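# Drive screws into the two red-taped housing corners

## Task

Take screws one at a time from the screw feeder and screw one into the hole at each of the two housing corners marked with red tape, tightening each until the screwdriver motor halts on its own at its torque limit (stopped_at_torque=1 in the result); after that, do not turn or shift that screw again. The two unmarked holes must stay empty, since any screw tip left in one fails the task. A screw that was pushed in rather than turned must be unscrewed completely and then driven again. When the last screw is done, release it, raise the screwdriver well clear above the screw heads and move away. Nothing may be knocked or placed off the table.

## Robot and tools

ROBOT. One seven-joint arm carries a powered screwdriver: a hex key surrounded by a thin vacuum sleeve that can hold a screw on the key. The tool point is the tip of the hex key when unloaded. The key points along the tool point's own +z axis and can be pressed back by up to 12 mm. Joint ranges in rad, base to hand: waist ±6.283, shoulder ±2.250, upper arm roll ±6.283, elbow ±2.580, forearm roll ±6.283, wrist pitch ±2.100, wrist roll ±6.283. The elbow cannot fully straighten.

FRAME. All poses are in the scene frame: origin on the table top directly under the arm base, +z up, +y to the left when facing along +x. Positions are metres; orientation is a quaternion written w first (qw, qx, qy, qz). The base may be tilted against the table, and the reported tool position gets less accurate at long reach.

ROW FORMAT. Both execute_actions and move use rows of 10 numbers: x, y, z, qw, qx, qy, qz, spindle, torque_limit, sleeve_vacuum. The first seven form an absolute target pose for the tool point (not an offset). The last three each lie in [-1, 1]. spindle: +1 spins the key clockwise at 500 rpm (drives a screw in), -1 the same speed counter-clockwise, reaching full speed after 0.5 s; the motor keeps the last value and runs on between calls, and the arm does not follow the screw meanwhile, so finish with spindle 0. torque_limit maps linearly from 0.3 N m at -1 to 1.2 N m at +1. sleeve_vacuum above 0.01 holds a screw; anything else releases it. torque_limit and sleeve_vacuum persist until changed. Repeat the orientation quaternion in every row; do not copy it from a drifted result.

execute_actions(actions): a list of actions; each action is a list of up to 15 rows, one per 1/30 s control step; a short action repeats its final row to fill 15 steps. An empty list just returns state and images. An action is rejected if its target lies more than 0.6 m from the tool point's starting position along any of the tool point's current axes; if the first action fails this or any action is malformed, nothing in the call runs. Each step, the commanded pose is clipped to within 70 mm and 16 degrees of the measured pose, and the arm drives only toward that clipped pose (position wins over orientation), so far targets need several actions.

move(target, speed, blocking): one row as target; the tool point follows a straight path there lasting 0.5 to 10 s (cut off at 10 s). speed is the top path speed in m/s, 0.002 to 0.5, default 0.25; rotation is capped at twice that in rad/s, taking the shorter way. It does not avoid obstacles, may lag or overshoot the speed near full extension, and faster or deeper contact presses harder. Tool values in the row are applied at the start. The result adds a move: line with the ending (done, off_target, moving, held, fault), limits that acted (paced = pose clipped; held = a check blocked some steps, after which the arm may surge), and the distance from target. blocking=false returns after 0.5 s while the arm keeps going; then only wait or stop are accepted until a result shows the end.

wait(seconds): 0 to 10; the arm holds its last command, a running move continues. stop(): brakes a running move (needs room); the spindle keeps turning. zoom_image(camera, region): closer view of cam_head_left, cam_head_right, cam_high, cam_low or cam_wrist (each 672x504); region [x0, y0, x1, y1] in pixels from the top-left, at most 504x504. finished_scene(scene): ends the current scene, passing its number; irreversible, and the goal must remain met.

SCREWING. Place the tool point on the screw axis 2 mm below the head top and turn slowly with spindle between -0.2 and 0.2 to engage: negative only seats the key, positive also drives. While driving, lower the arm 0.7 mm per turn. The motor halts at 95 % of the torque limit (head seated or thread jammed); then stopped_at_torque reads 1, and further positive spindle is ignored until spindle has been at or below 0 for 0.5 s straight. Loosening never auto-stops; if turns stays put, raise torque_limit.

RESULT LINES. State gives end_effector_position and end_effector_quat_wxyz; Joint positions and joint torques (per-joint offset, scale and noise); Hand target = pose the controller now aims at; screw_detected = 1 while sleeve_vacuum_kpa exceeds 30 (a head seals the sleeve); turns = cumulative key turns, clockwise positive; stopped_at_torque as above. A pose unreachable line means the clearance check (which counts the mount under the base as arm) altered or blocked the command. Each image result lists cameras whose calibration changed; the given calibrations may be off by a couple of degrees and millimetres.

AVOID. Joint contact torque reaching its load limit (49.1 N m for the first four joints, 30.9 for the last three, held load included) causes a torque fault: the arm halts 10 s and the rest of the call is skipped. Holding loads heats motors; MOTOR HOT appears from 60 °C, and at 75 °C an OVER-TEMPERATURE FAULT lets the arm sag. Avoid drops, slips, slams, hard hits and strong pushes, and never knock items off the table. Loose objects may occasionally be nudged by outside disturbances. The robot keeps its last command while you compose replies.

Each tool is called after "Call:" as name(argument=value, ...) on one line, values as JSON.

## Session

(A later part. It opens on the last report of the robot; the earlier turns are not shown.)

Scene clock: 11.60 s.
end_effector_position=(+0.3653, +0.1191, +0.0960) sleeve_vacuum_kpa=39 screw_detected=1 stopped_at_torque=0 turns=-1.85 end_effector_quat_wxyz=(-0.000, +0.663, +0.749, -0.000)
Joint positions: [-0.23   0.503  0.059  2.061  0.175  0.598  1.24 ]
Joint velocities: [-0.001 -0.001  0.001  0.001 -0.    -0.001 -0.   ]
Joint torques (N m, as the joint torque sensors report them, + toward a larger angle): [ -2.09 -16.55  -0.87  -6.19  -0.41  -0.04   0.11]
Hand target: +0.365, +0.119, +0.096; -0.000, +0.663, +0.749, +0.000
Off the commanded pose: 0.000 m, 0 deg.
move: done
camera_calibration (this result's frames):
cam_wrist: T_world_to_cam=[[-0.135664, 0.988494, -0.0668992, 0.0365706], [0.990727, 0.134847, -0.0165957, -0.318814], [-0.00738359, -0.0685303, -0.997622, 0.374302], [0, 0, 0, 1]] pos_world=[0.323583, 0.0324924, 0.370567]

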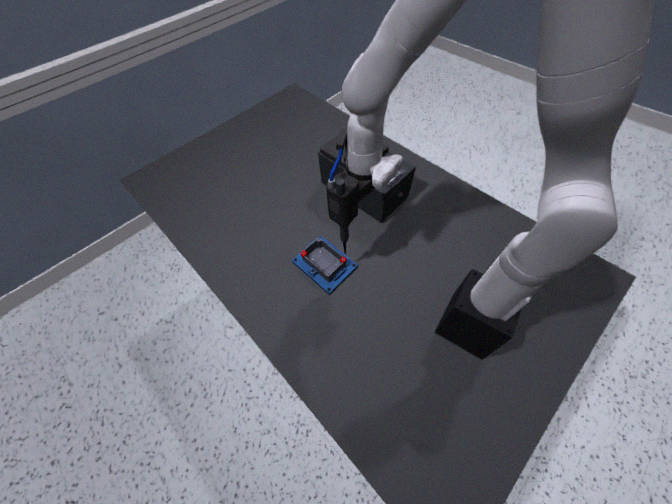

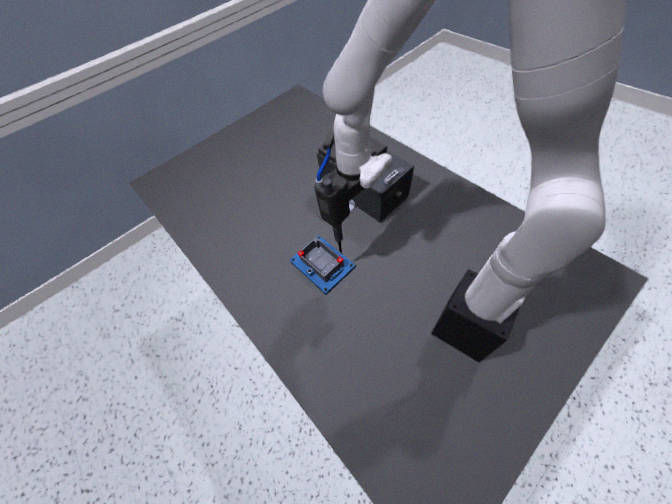

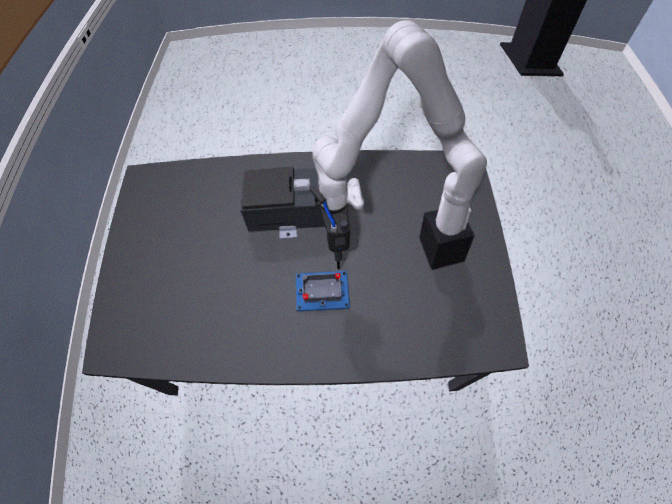

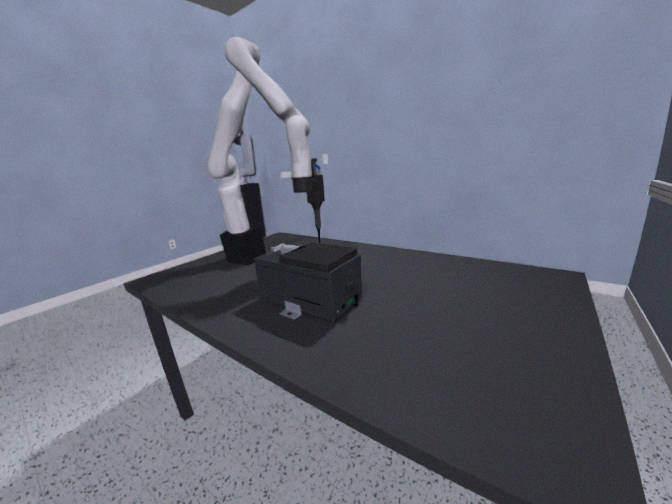

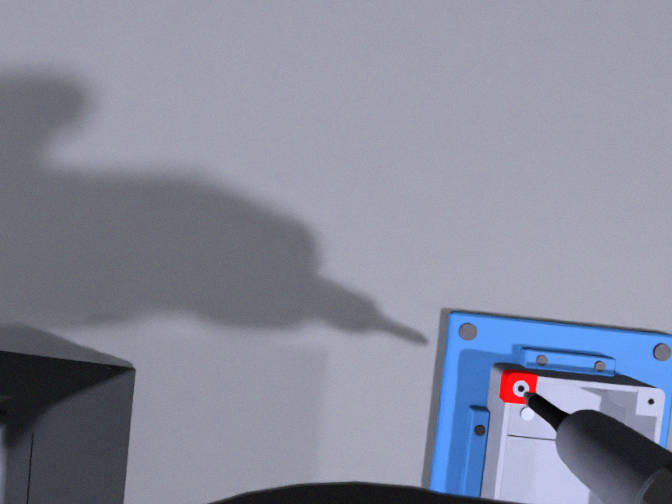

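Call:
move(target=[0.3653,0.1191,0.089,0,0.663,0.749,0,0,0,1], speed=0.02)

Call:
zoom_image(camera="cam_wrist", region=[470,340,630,460])

Call:
zoom_image(camera="cam_head_left", region=[300,220,380,280])

Scene clock: 12.77 s.
end_effector_position=(+0.3654, +0.1191, +0.0891) sleeve_vacuum_kpa=39 screw_detected=1 stopped_at_torque=0 turns=-1.85 end_effector_quat_wxyz=(+0.000, +0.663, +0.749, +0.000)
Joint positions: [-0.229  0.519  0.061  2.067  0.178  0.576  1.238]
Joint velocities: [ 0.     0.001 -0.001 -0.001 -0.     0.    -0.   ]
Joint torques (N m, as the joint torque sensors report them, + toward a larger angle): [ -2.15 -16.44  -0.82  -6.14  -0.39  -0.21   0.  ]
Hand target: +0.365, +0.119, +0.089; -0.000, +0.663, +0.749, +0.000
Off the commanded pose: 0.000 m, 0 deg.
move: done
camera_calibration (this result's frames):
cam_wrist: T_world_to_cam=[[-0.135664, 0.988498, -0.0668367, 0.0360905], [0.990729, 0.134864, -0.0163708, -0.319028], [-0.00716871, -0.068438, -0.99763, 0.367332], [0, 0, 0, 1]] pos_world=[0.3236, 0.0324894, 0.363651]

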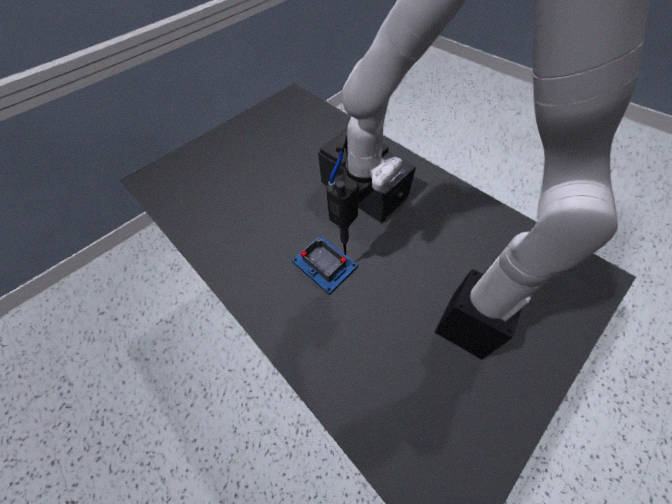

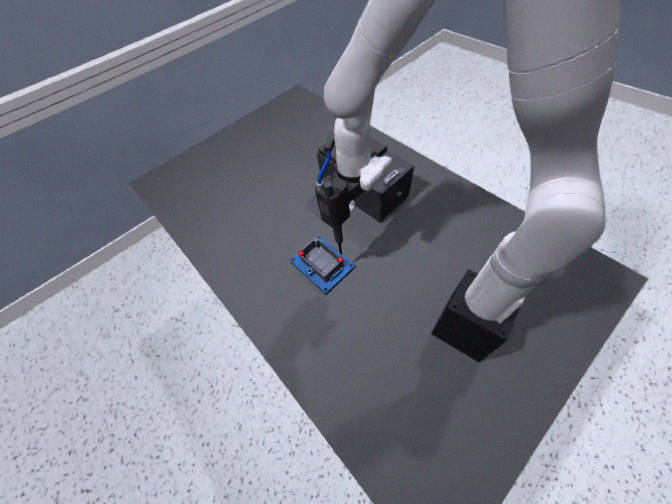

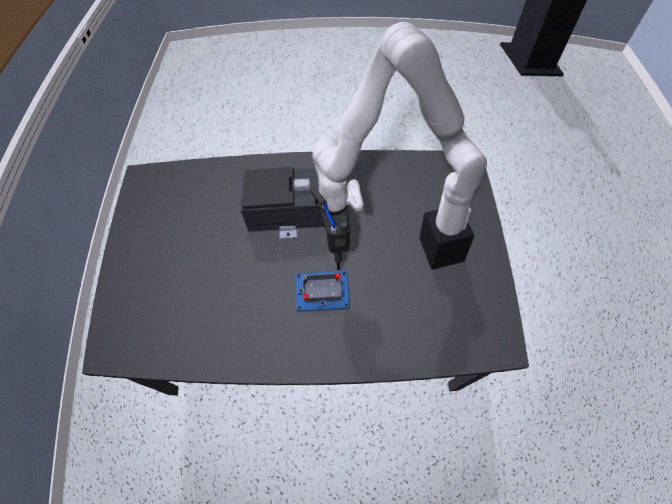

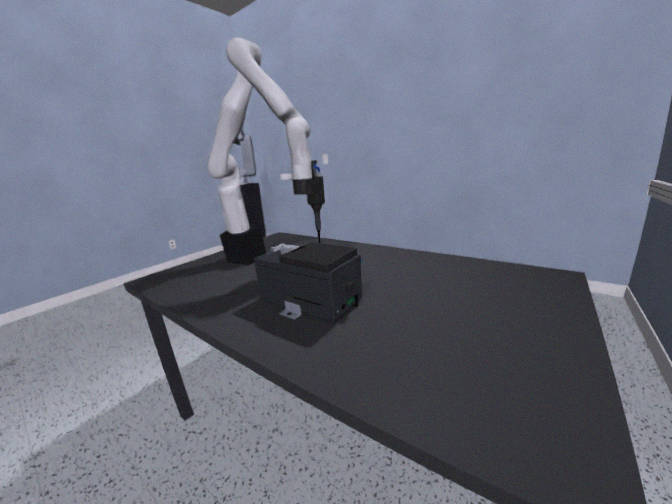

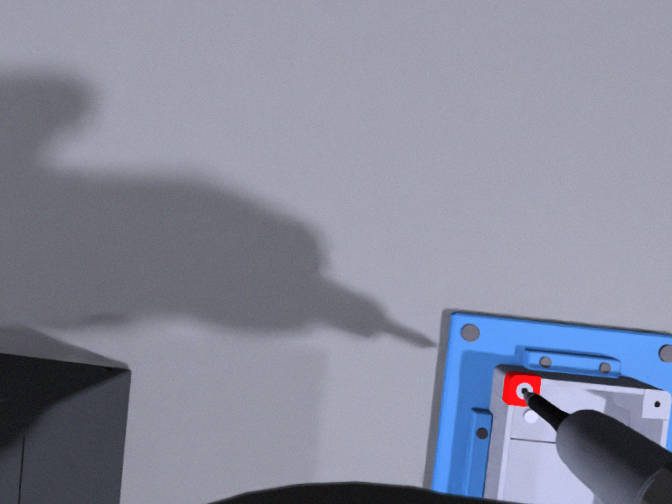

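Region (470, 340, 630, 460) of cam_wrist's 672x504 image, scaled by 3.150; it fills the top 378 rows of this view, and the rest is white.

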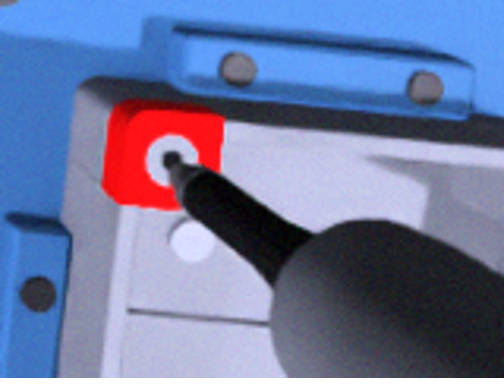

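Region (300, 220, 380, 280) of cam_head_left's 672x504 image, scaled by 6.300, with more detail than that image has; it fills the top 378 rows of this view, and the rest is white.

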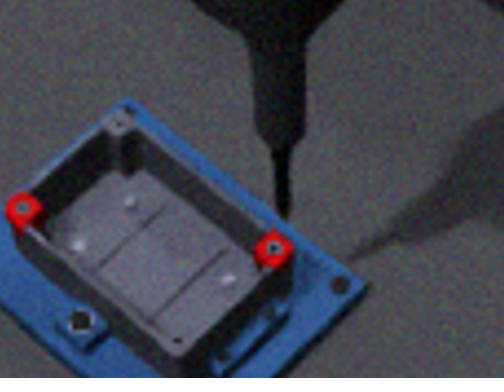

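Call:
move(target=[0.3675,0.1233,0.081,0,0.663,0.749,0,0,0,1], speed=0.02)

Call:
zoom_image(camera="cam_wrist", region=[470,340,630,460])

Call:
zoom_image(camera="cam_head_left", region=[320,235,360,265])

Call:
zoom_image(camera="cam_high", region=[320,255,360,285])

Scene clock: 14.40 s.
end_effector_position=(+0.3676, +0.1233, +0.0811) sleeve_vacuum_kpa=39 screw_detected=1 stopped_at_torque=0 turns=-1.85 end_effector_quat_wxyz=(+0.000, +0.663, +0.749, +0.000)
Joint positions: [-0.236  0.543  0.062  2.064  0.18   0.556  1.229]
Joint velocities: [-0.002  0.002 -0.    -0.     0.     0.     0.001]
Joint torques (N m, as the joint torque sensors report them, + toward a larger angle): [ -2.08 -17.1   -0.79  -5.91  -0.37  -0.27   0.1 ]
Hand target: +0.368, +0.123, +0.081; -0.000, +0.663, +0.749, +0.000
Off the commanded pose: 0.000 m, 0 deg.
move: done
camera_calibration (this result's frames):
cam_wrist: T_world_to_cam=[[-0.135549, 0.988516, -0.0668018, 0.0316926], [0.990745, 0.134755, -0.0162732, -0.321963], [-0.00708443, -0.0683893, -0.997634, 0.359658], [0, 0, 0, 1]] pos_world=[0.325828, 0.0366543, 0.355684]

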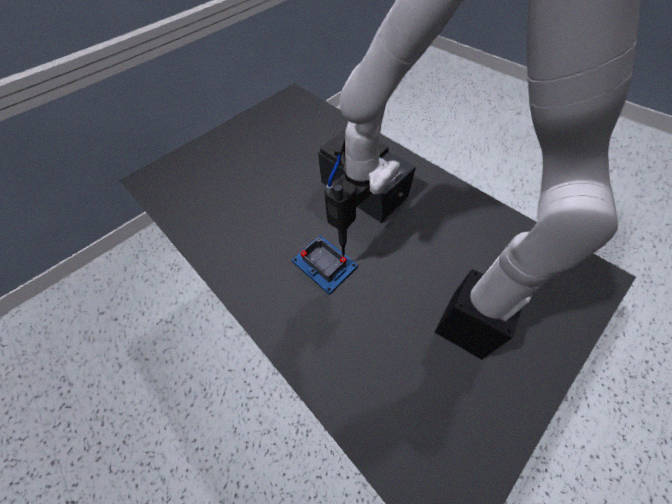

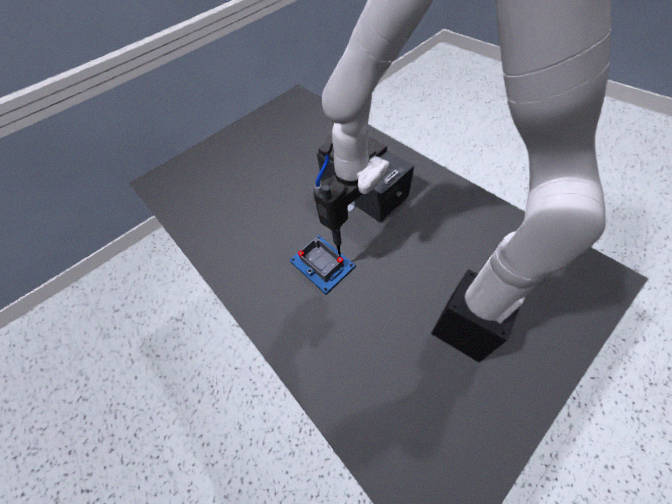

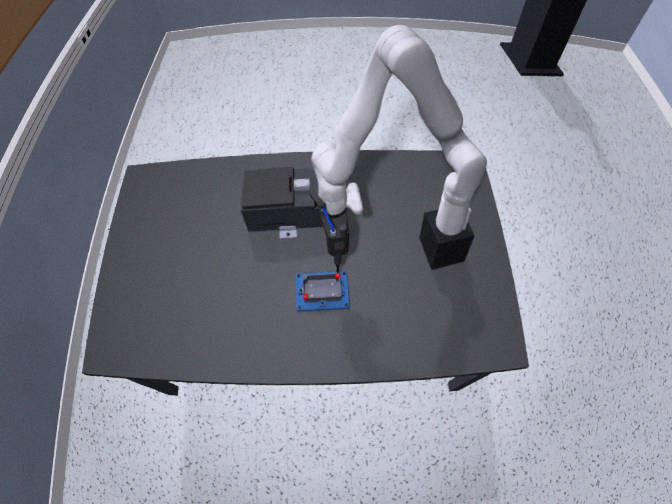

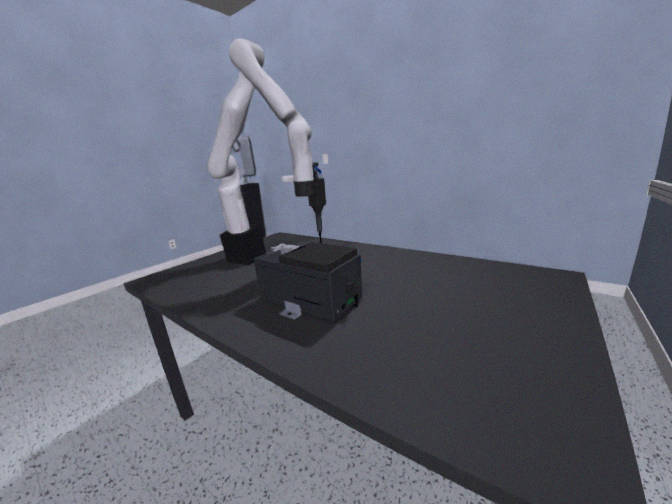

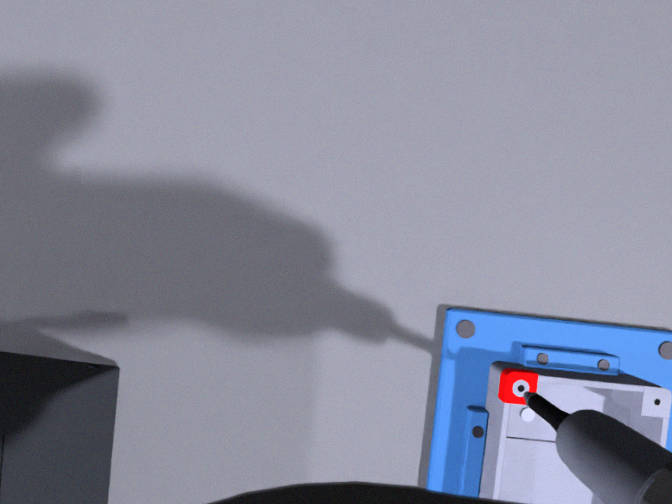

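Region (470, 340, 630, 460) of cam_wrist's 672x504 image, scaled by 3.150; it fills the top 378 rows of this view, and the rest is white.

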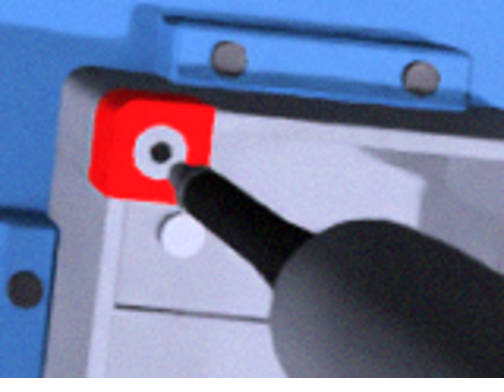

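Region (320, 235, 360, 265) of cam_head_left's 672x504 image, scaled by 12.600, with more detail than that image has; it fills the top 378 rows of this view, and the rest is white.

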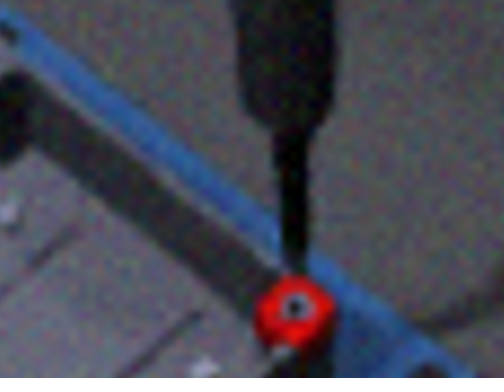

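Region (320, 255, 360, 285) of cam_high's 672x504 image, scaled by 12.600, with more detail than that image has; it fills the top 378 rows of this view, and the rest is white.

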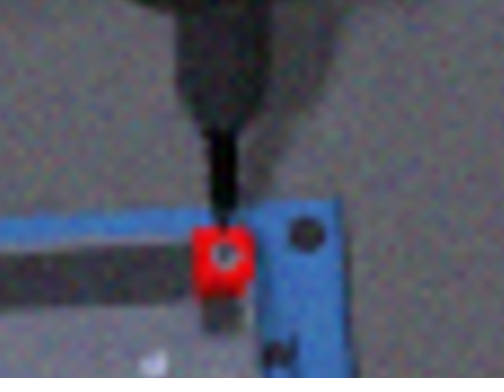

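Call:
move(target=[0.3679,0.1241,0.072,0,0.663,0.749,0,0,0,1], speed=0.02)

Call:
zoom_image(camera="cam_wrist", region=[490,360,570,420])

Call:
zoom_image(camera="cam_head_left", region=[320,235,360,265])

Scene clock: 17.27 s.
end_effector_position=(+0.3680, +0.1241, +0.0721) sleeve_vacuum_kpa=39 screw_detected=1 stopped_at_torque=0 turns=-1.85 end_effector_quat_wxyz=(+0.000, +0.663, +0.749, +0.000)
Joint positions: [-0.237  0.565  0.065  2.069  0.183  0.529  1.225]
Joint velocities: [-0.001  0.002 -0.001  0.001  0.     0.     0.   ]
Joint torques (N m, as the joint torque sensors report them, + toward a larger angle): [ -1.98 -17.    -0.77  -5.69  -0.41  -0.3    0.12]
Hand target: +0.368, +0.124, +0.072; -0.000, +0.663, +0.749, +0.000
Off the commanded pose: 0.000 m, 0 deg.
move: done
camera_calibration (this result's frames):
cam_wrist: T_world_to_cam=[[-0.135632, 0.988504, -0.0668055, 0.0303498], [0.990734, 0.134836, -0.0163074, -0.322593], [-0.00711213, -0.0683983, -0.997633, 0.350737], [0, 0, 0, 1]] pos_world=[0.326214, 0.037486, 0.346673]

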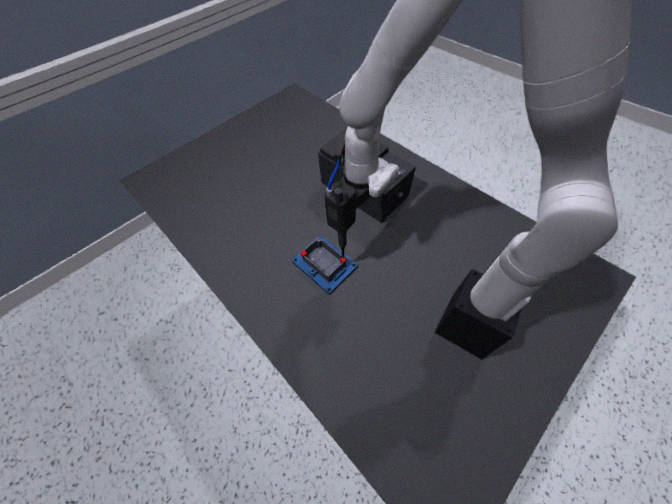

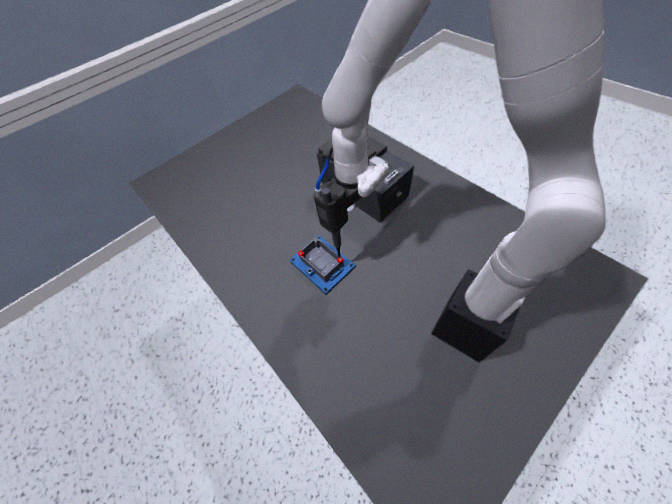

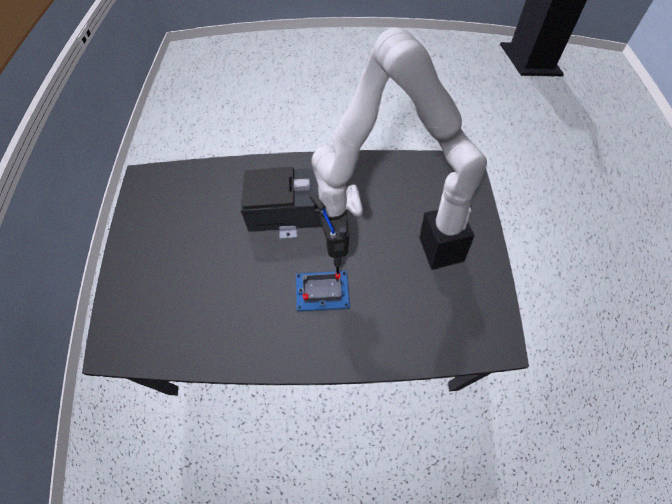

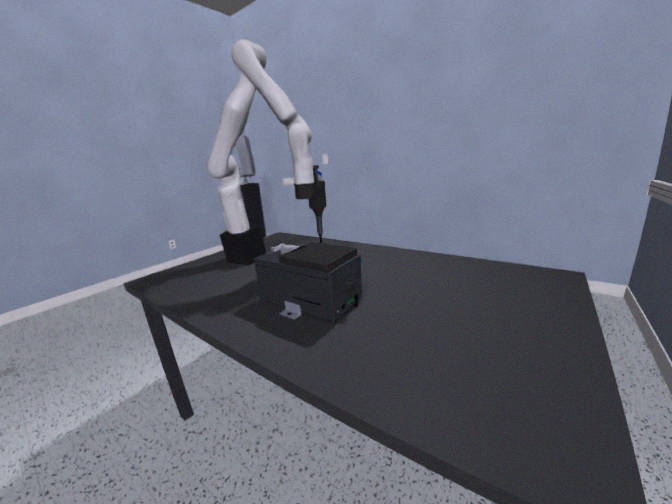

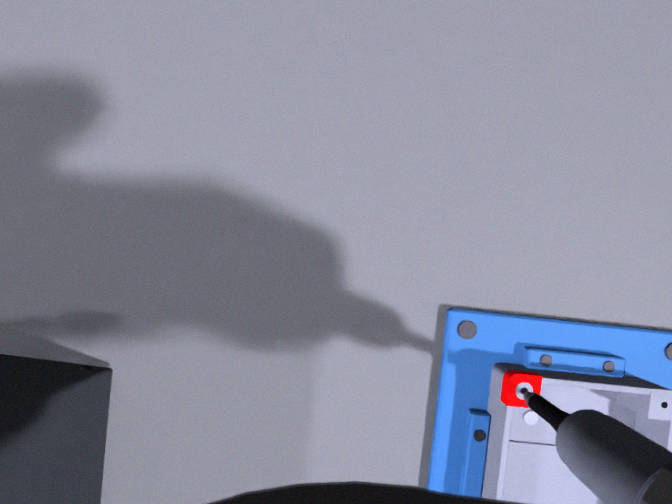

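Region (490, 360, 570, 420) of cam_wrist's 672x504 image, scaled by 6.300; it fills the top 378 rows of this view, and the rest is white.

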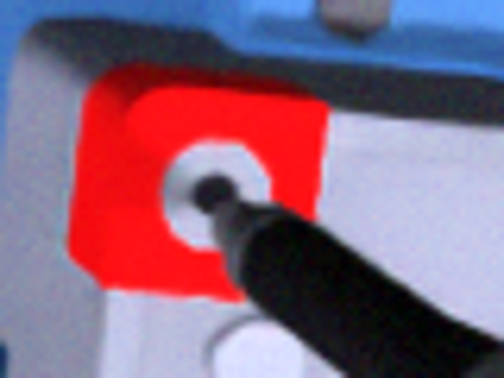

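Region (320, 235, 360, 265) of cam_head_left's 672x504 image, scaled by 12.600, with more detail than that image has; it fills the top 378 rows of this view, and the rest is white.

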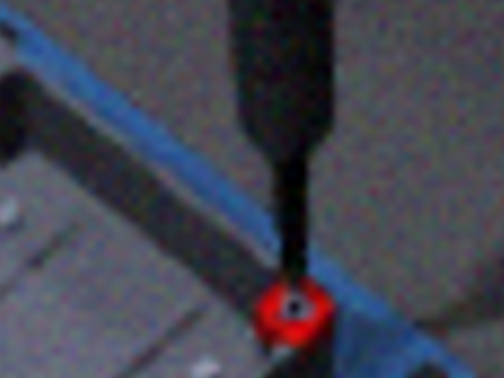

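Looks good; descend slowly while turning.

Call:
move(target=[0.3679,0.1241,0.062,0,0.663,0.749,0,0.3,0,1], speed=0.002)

Call:
execute_actions(actions=[[[0.3679,0.1241,0.062,0,0.663,0.749,0,0,0,1]]])

Call:
zoom_image(camera="cam_wrist", region=[490,360,570,420])

Scene clock: 22.93 s.
end_effector_position=(+0.3699, +0.1250, +0.0633) sleeve_vacuum_kpa=39 screw_detected=1 stopped_at_torque=0 turns=11.09 end_effector_quat_wxyz=(+0.001, +0.663, +0.749, +0.002)
Joint positions: [-0.236  0.586  0.068  2.074  0.186  0.498  1.222]
Joint velocities: [ 0.001  0.     0.     0.    -0.001 -0.    -0.001]
Joint torques (N m, as the joint torque sensors report them, + toward a larger angle): [ -1.92 -15.23  -0.63  -4.34  -0.27   0.11   0.19]
Hand target: +0.368, +0.124, +0.062; -0.000, +0.663, +0.749, +0.000
Off the commanded pose: 0.003 m, 0 deg.
move: done
camera_calibration (this result's frames):
cam_wrist: T_world_to_cam=[[-0.135102, 0.988663, -0.0655252, 0.0288435], [0.990827, 0.134597, -0.0120832, -0.325055], [-0.00312673, -0.0665566, -0.997778, 0.340362], [0, 0, 0, 1]] pos_world=[0.327034, 0.0378883, 0.337568]

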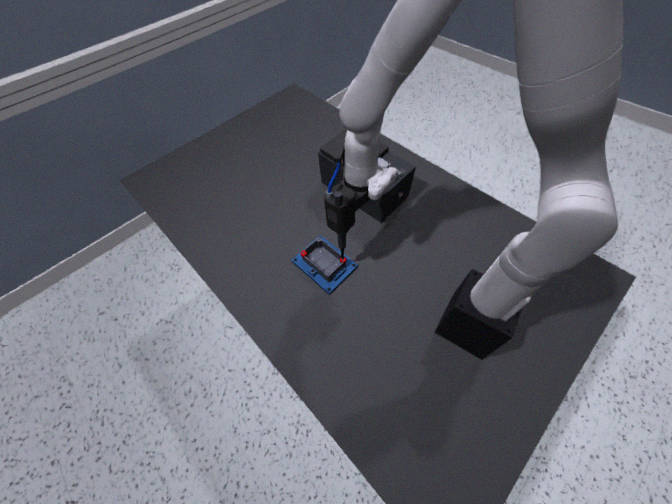

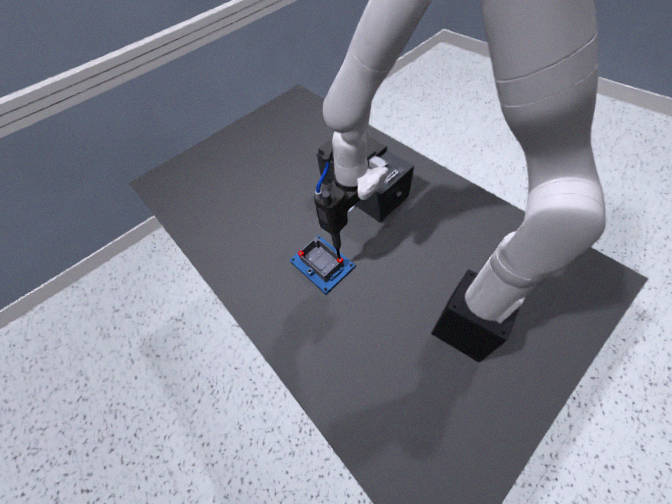

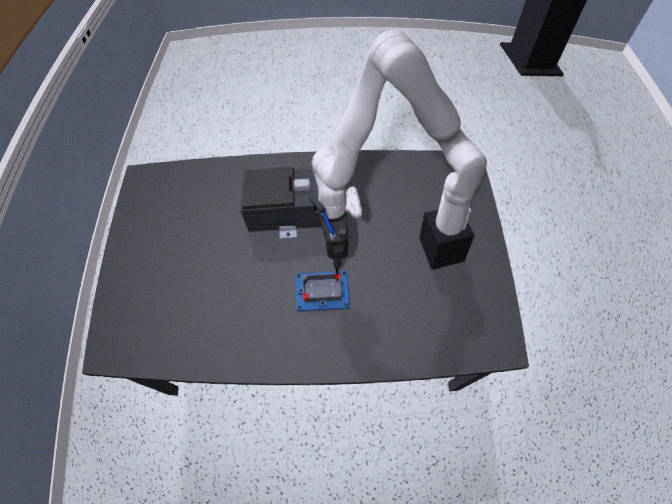

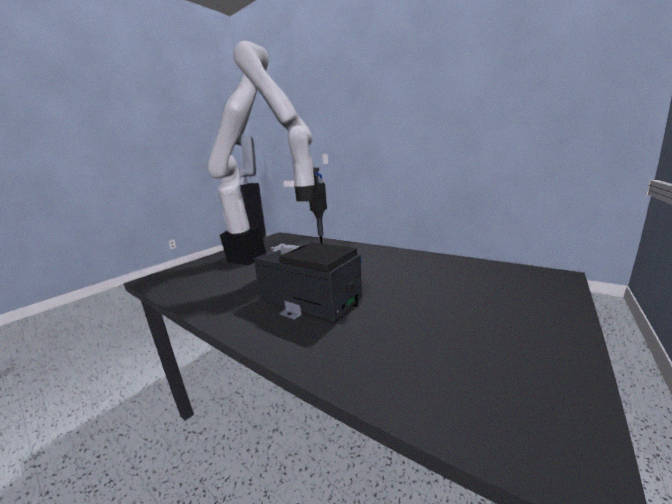

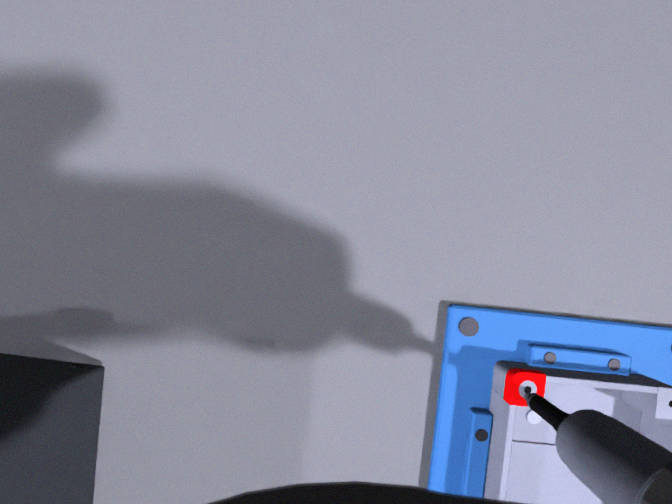

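Scene clock: 23.43 s.
end_effector_position=(+0.3699, +0.1250, +0.0633) sleeve_vacuum_kpa=39 screw_detected=1 stopped_at_torque=0 turns=11.09 end_effector_quat_wxyz=(+0.001, +0.663, +0.749, +0.002)
Joint positions: [-0.236  0.586  0.069  2.074  0.186  0.497  1.222]
Joint velocities: [ 0.001  0.     0.001  0.    -0.    -0.     0.001]
Joint torques (N m, as the joint torque sensors report them, + toward a larger angle): [ -1.79 -15.28  -0.57  -4.29  -0.21   0.01   0.12]
Hand target: +0.368, +0.124, +0.062; +0.000, +0.663, +0.749, -0.000
Off the commanded pose: 0.003 m, 0 deg.
camera_calibration (this result's frames):
cam_wrist: T_world_to_cam=[[-0.135097, 0.98866, -0.065577, 0.0288516], [0.990828, 0.134594, -0.0120529, -0.325055], [-0.00308995, -0.0666038, -0.997775, 0.340351], [0, 0, 0, 1]] pos_world=[0.327023, 0.0378946, 0.337567]

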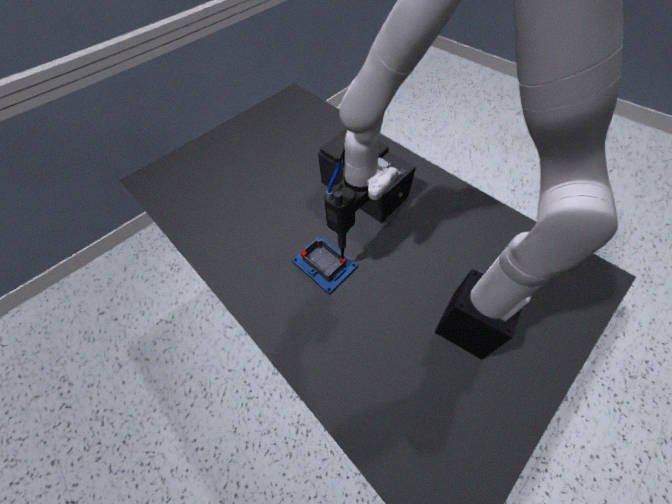

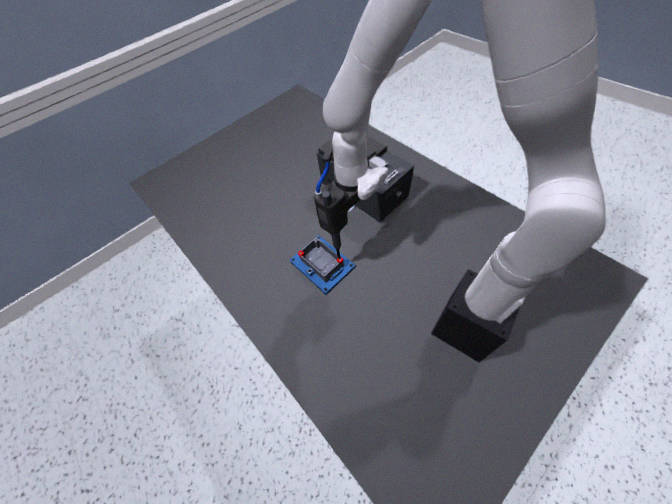

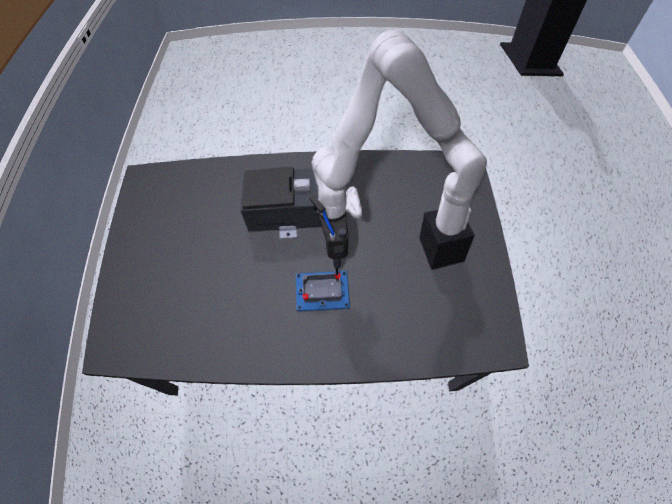

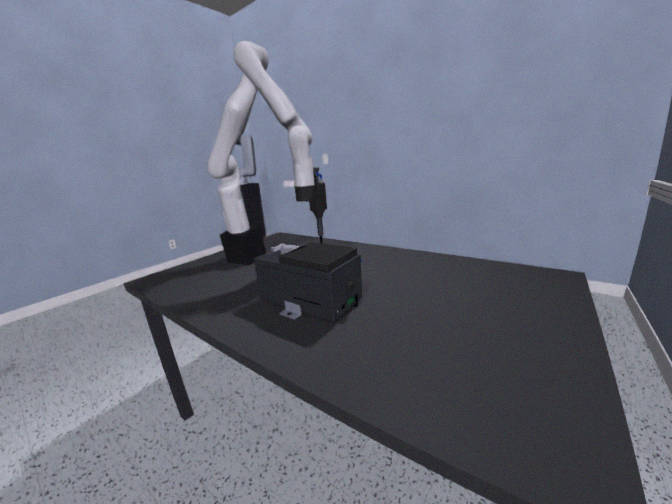

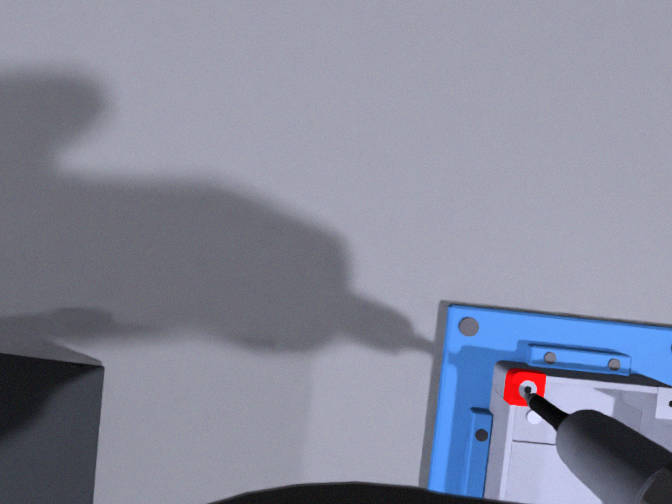

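Region (490, 360, 570, 420) of cam_wrist's 672x504 image, scaled by 6.300; it fills the top 378 rows of this view, and the rest is white.

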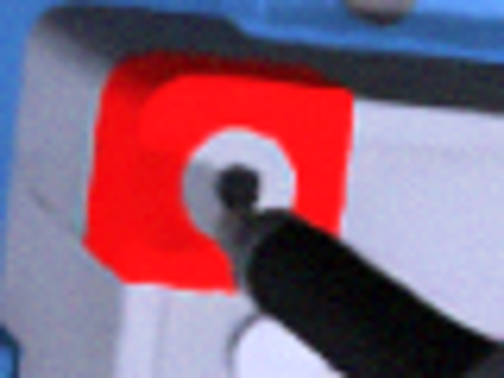

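Call:
execute_actions(actions=[[[0.3679,0.1241,0.072,0,0.663,0.749,0,0,0,1]],[[0.3668,0.1238,0.072,0,0.663,0.749,0,0,0,1]],[[0.3668,0.1238,0.07,0,0.663,0.749,0,0.3,0,1]],[[0.3667,0.1238,0.0685,0,0.663,0.749,0,0.3,0,1]],[[0.3665,0.1237,0.067,0,0.663,0.749,0,0.3,0,1]],[[0.3663,0.1236,0.066,0,0.663,0.749,0,0.3,0,1]],[[0.3663,0.1236,0.065,0,0.663,0.749,0,0.3,0,1]],[[0.3663,0.1236,0.065,0,0.663,0.749,0,0,0,1]]])

Call:
zoom_image(camera="cam_wrist", region=[490,360,570,420])

Scene clock: 27.93 s.
end_effector_position=(+0.3665, +0.1237, +0.0651) sleeve_vacuum_kpa=39 screw_detected=1 stopped_at_torque=0 turns=17.19 end_effector_quat_wxyz=(+0.000, +0.663, +0.749, +0.000)
Joint positions: [-0.237  0.579  0.069  2.079  0.185  0.504  1.223]
Joint velocities: [ 0.001  0.    -0.    -0.     0.    -0.     0.   ]
Joint torques (N m, as the joint torque sensors report them, + toward a larger angle): [ -2.17 -16.82  -0.78  -5.38  -0.34  -0.16   0.04]
Hand target: +0.366, +0.124, +0.065; +0.000, +0.663, +0.749, -0.000
Off the commanded pose: 0.000 m, 0 deg.
camera_calibration (this result's frames):
cam_wrist: T_world_to_cam=[[-0.135596, 0.988511, -0.0667864, 0.0301189], [0.99074, 0.134817, -0.0160581, -0.321198], [-0.00686962, -0.0683454, -0.997638, 0.343652], [0, 0, 0, 1]] pos_world=[0.324669, 0.0370172, 0.339694]

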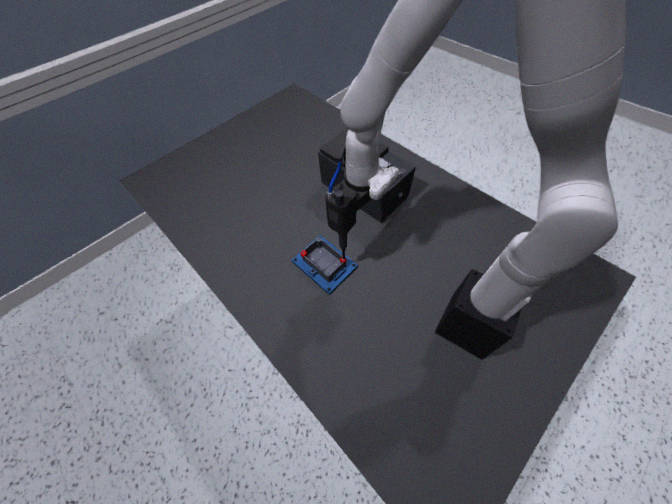

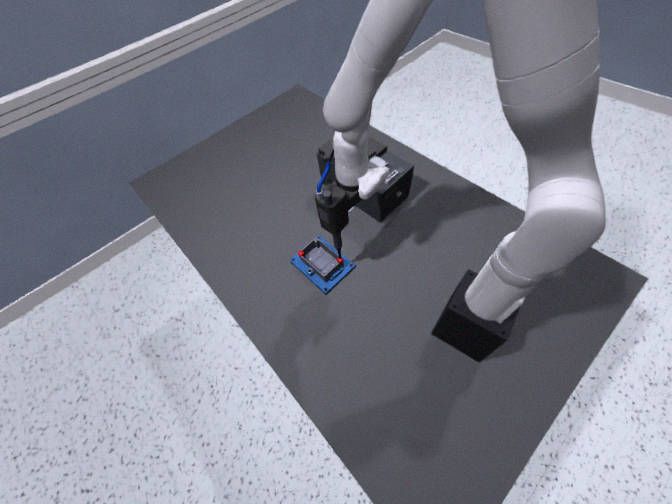

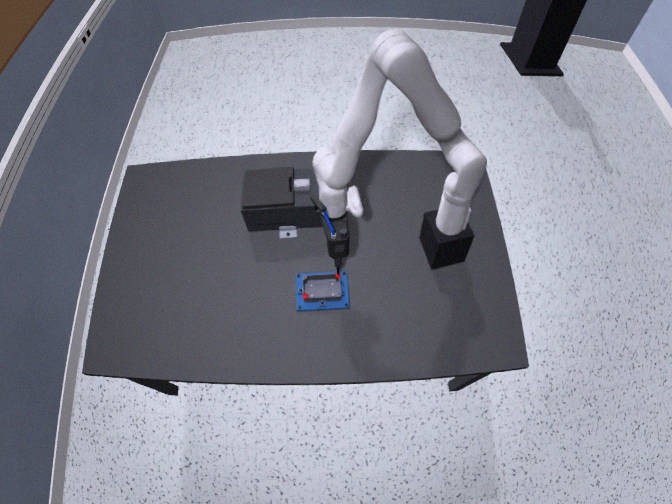

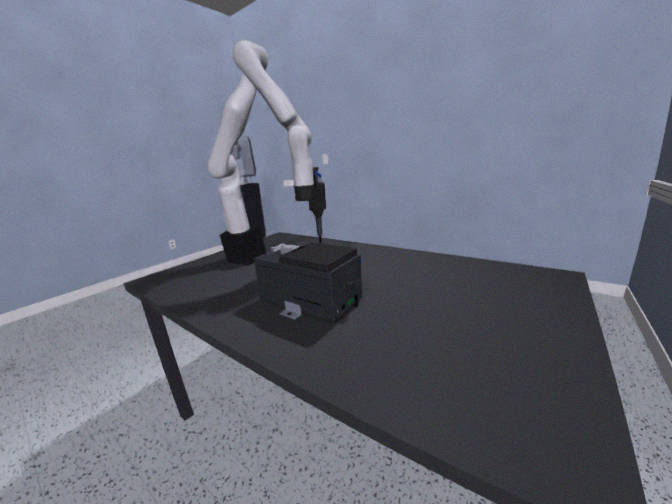

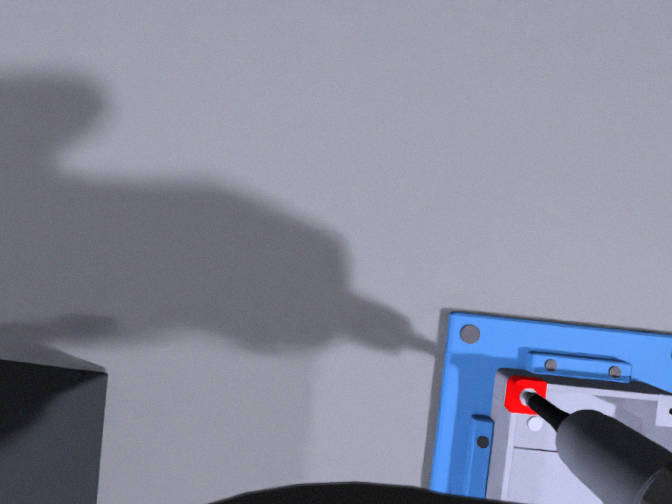

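Region (490, 360, 570, 420) of cam_wrist's 672x504 image, scaled by 6.300; it fills the top 378 rows of this view, and the rest is white.

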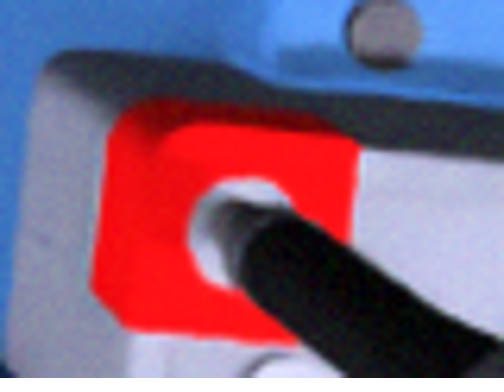

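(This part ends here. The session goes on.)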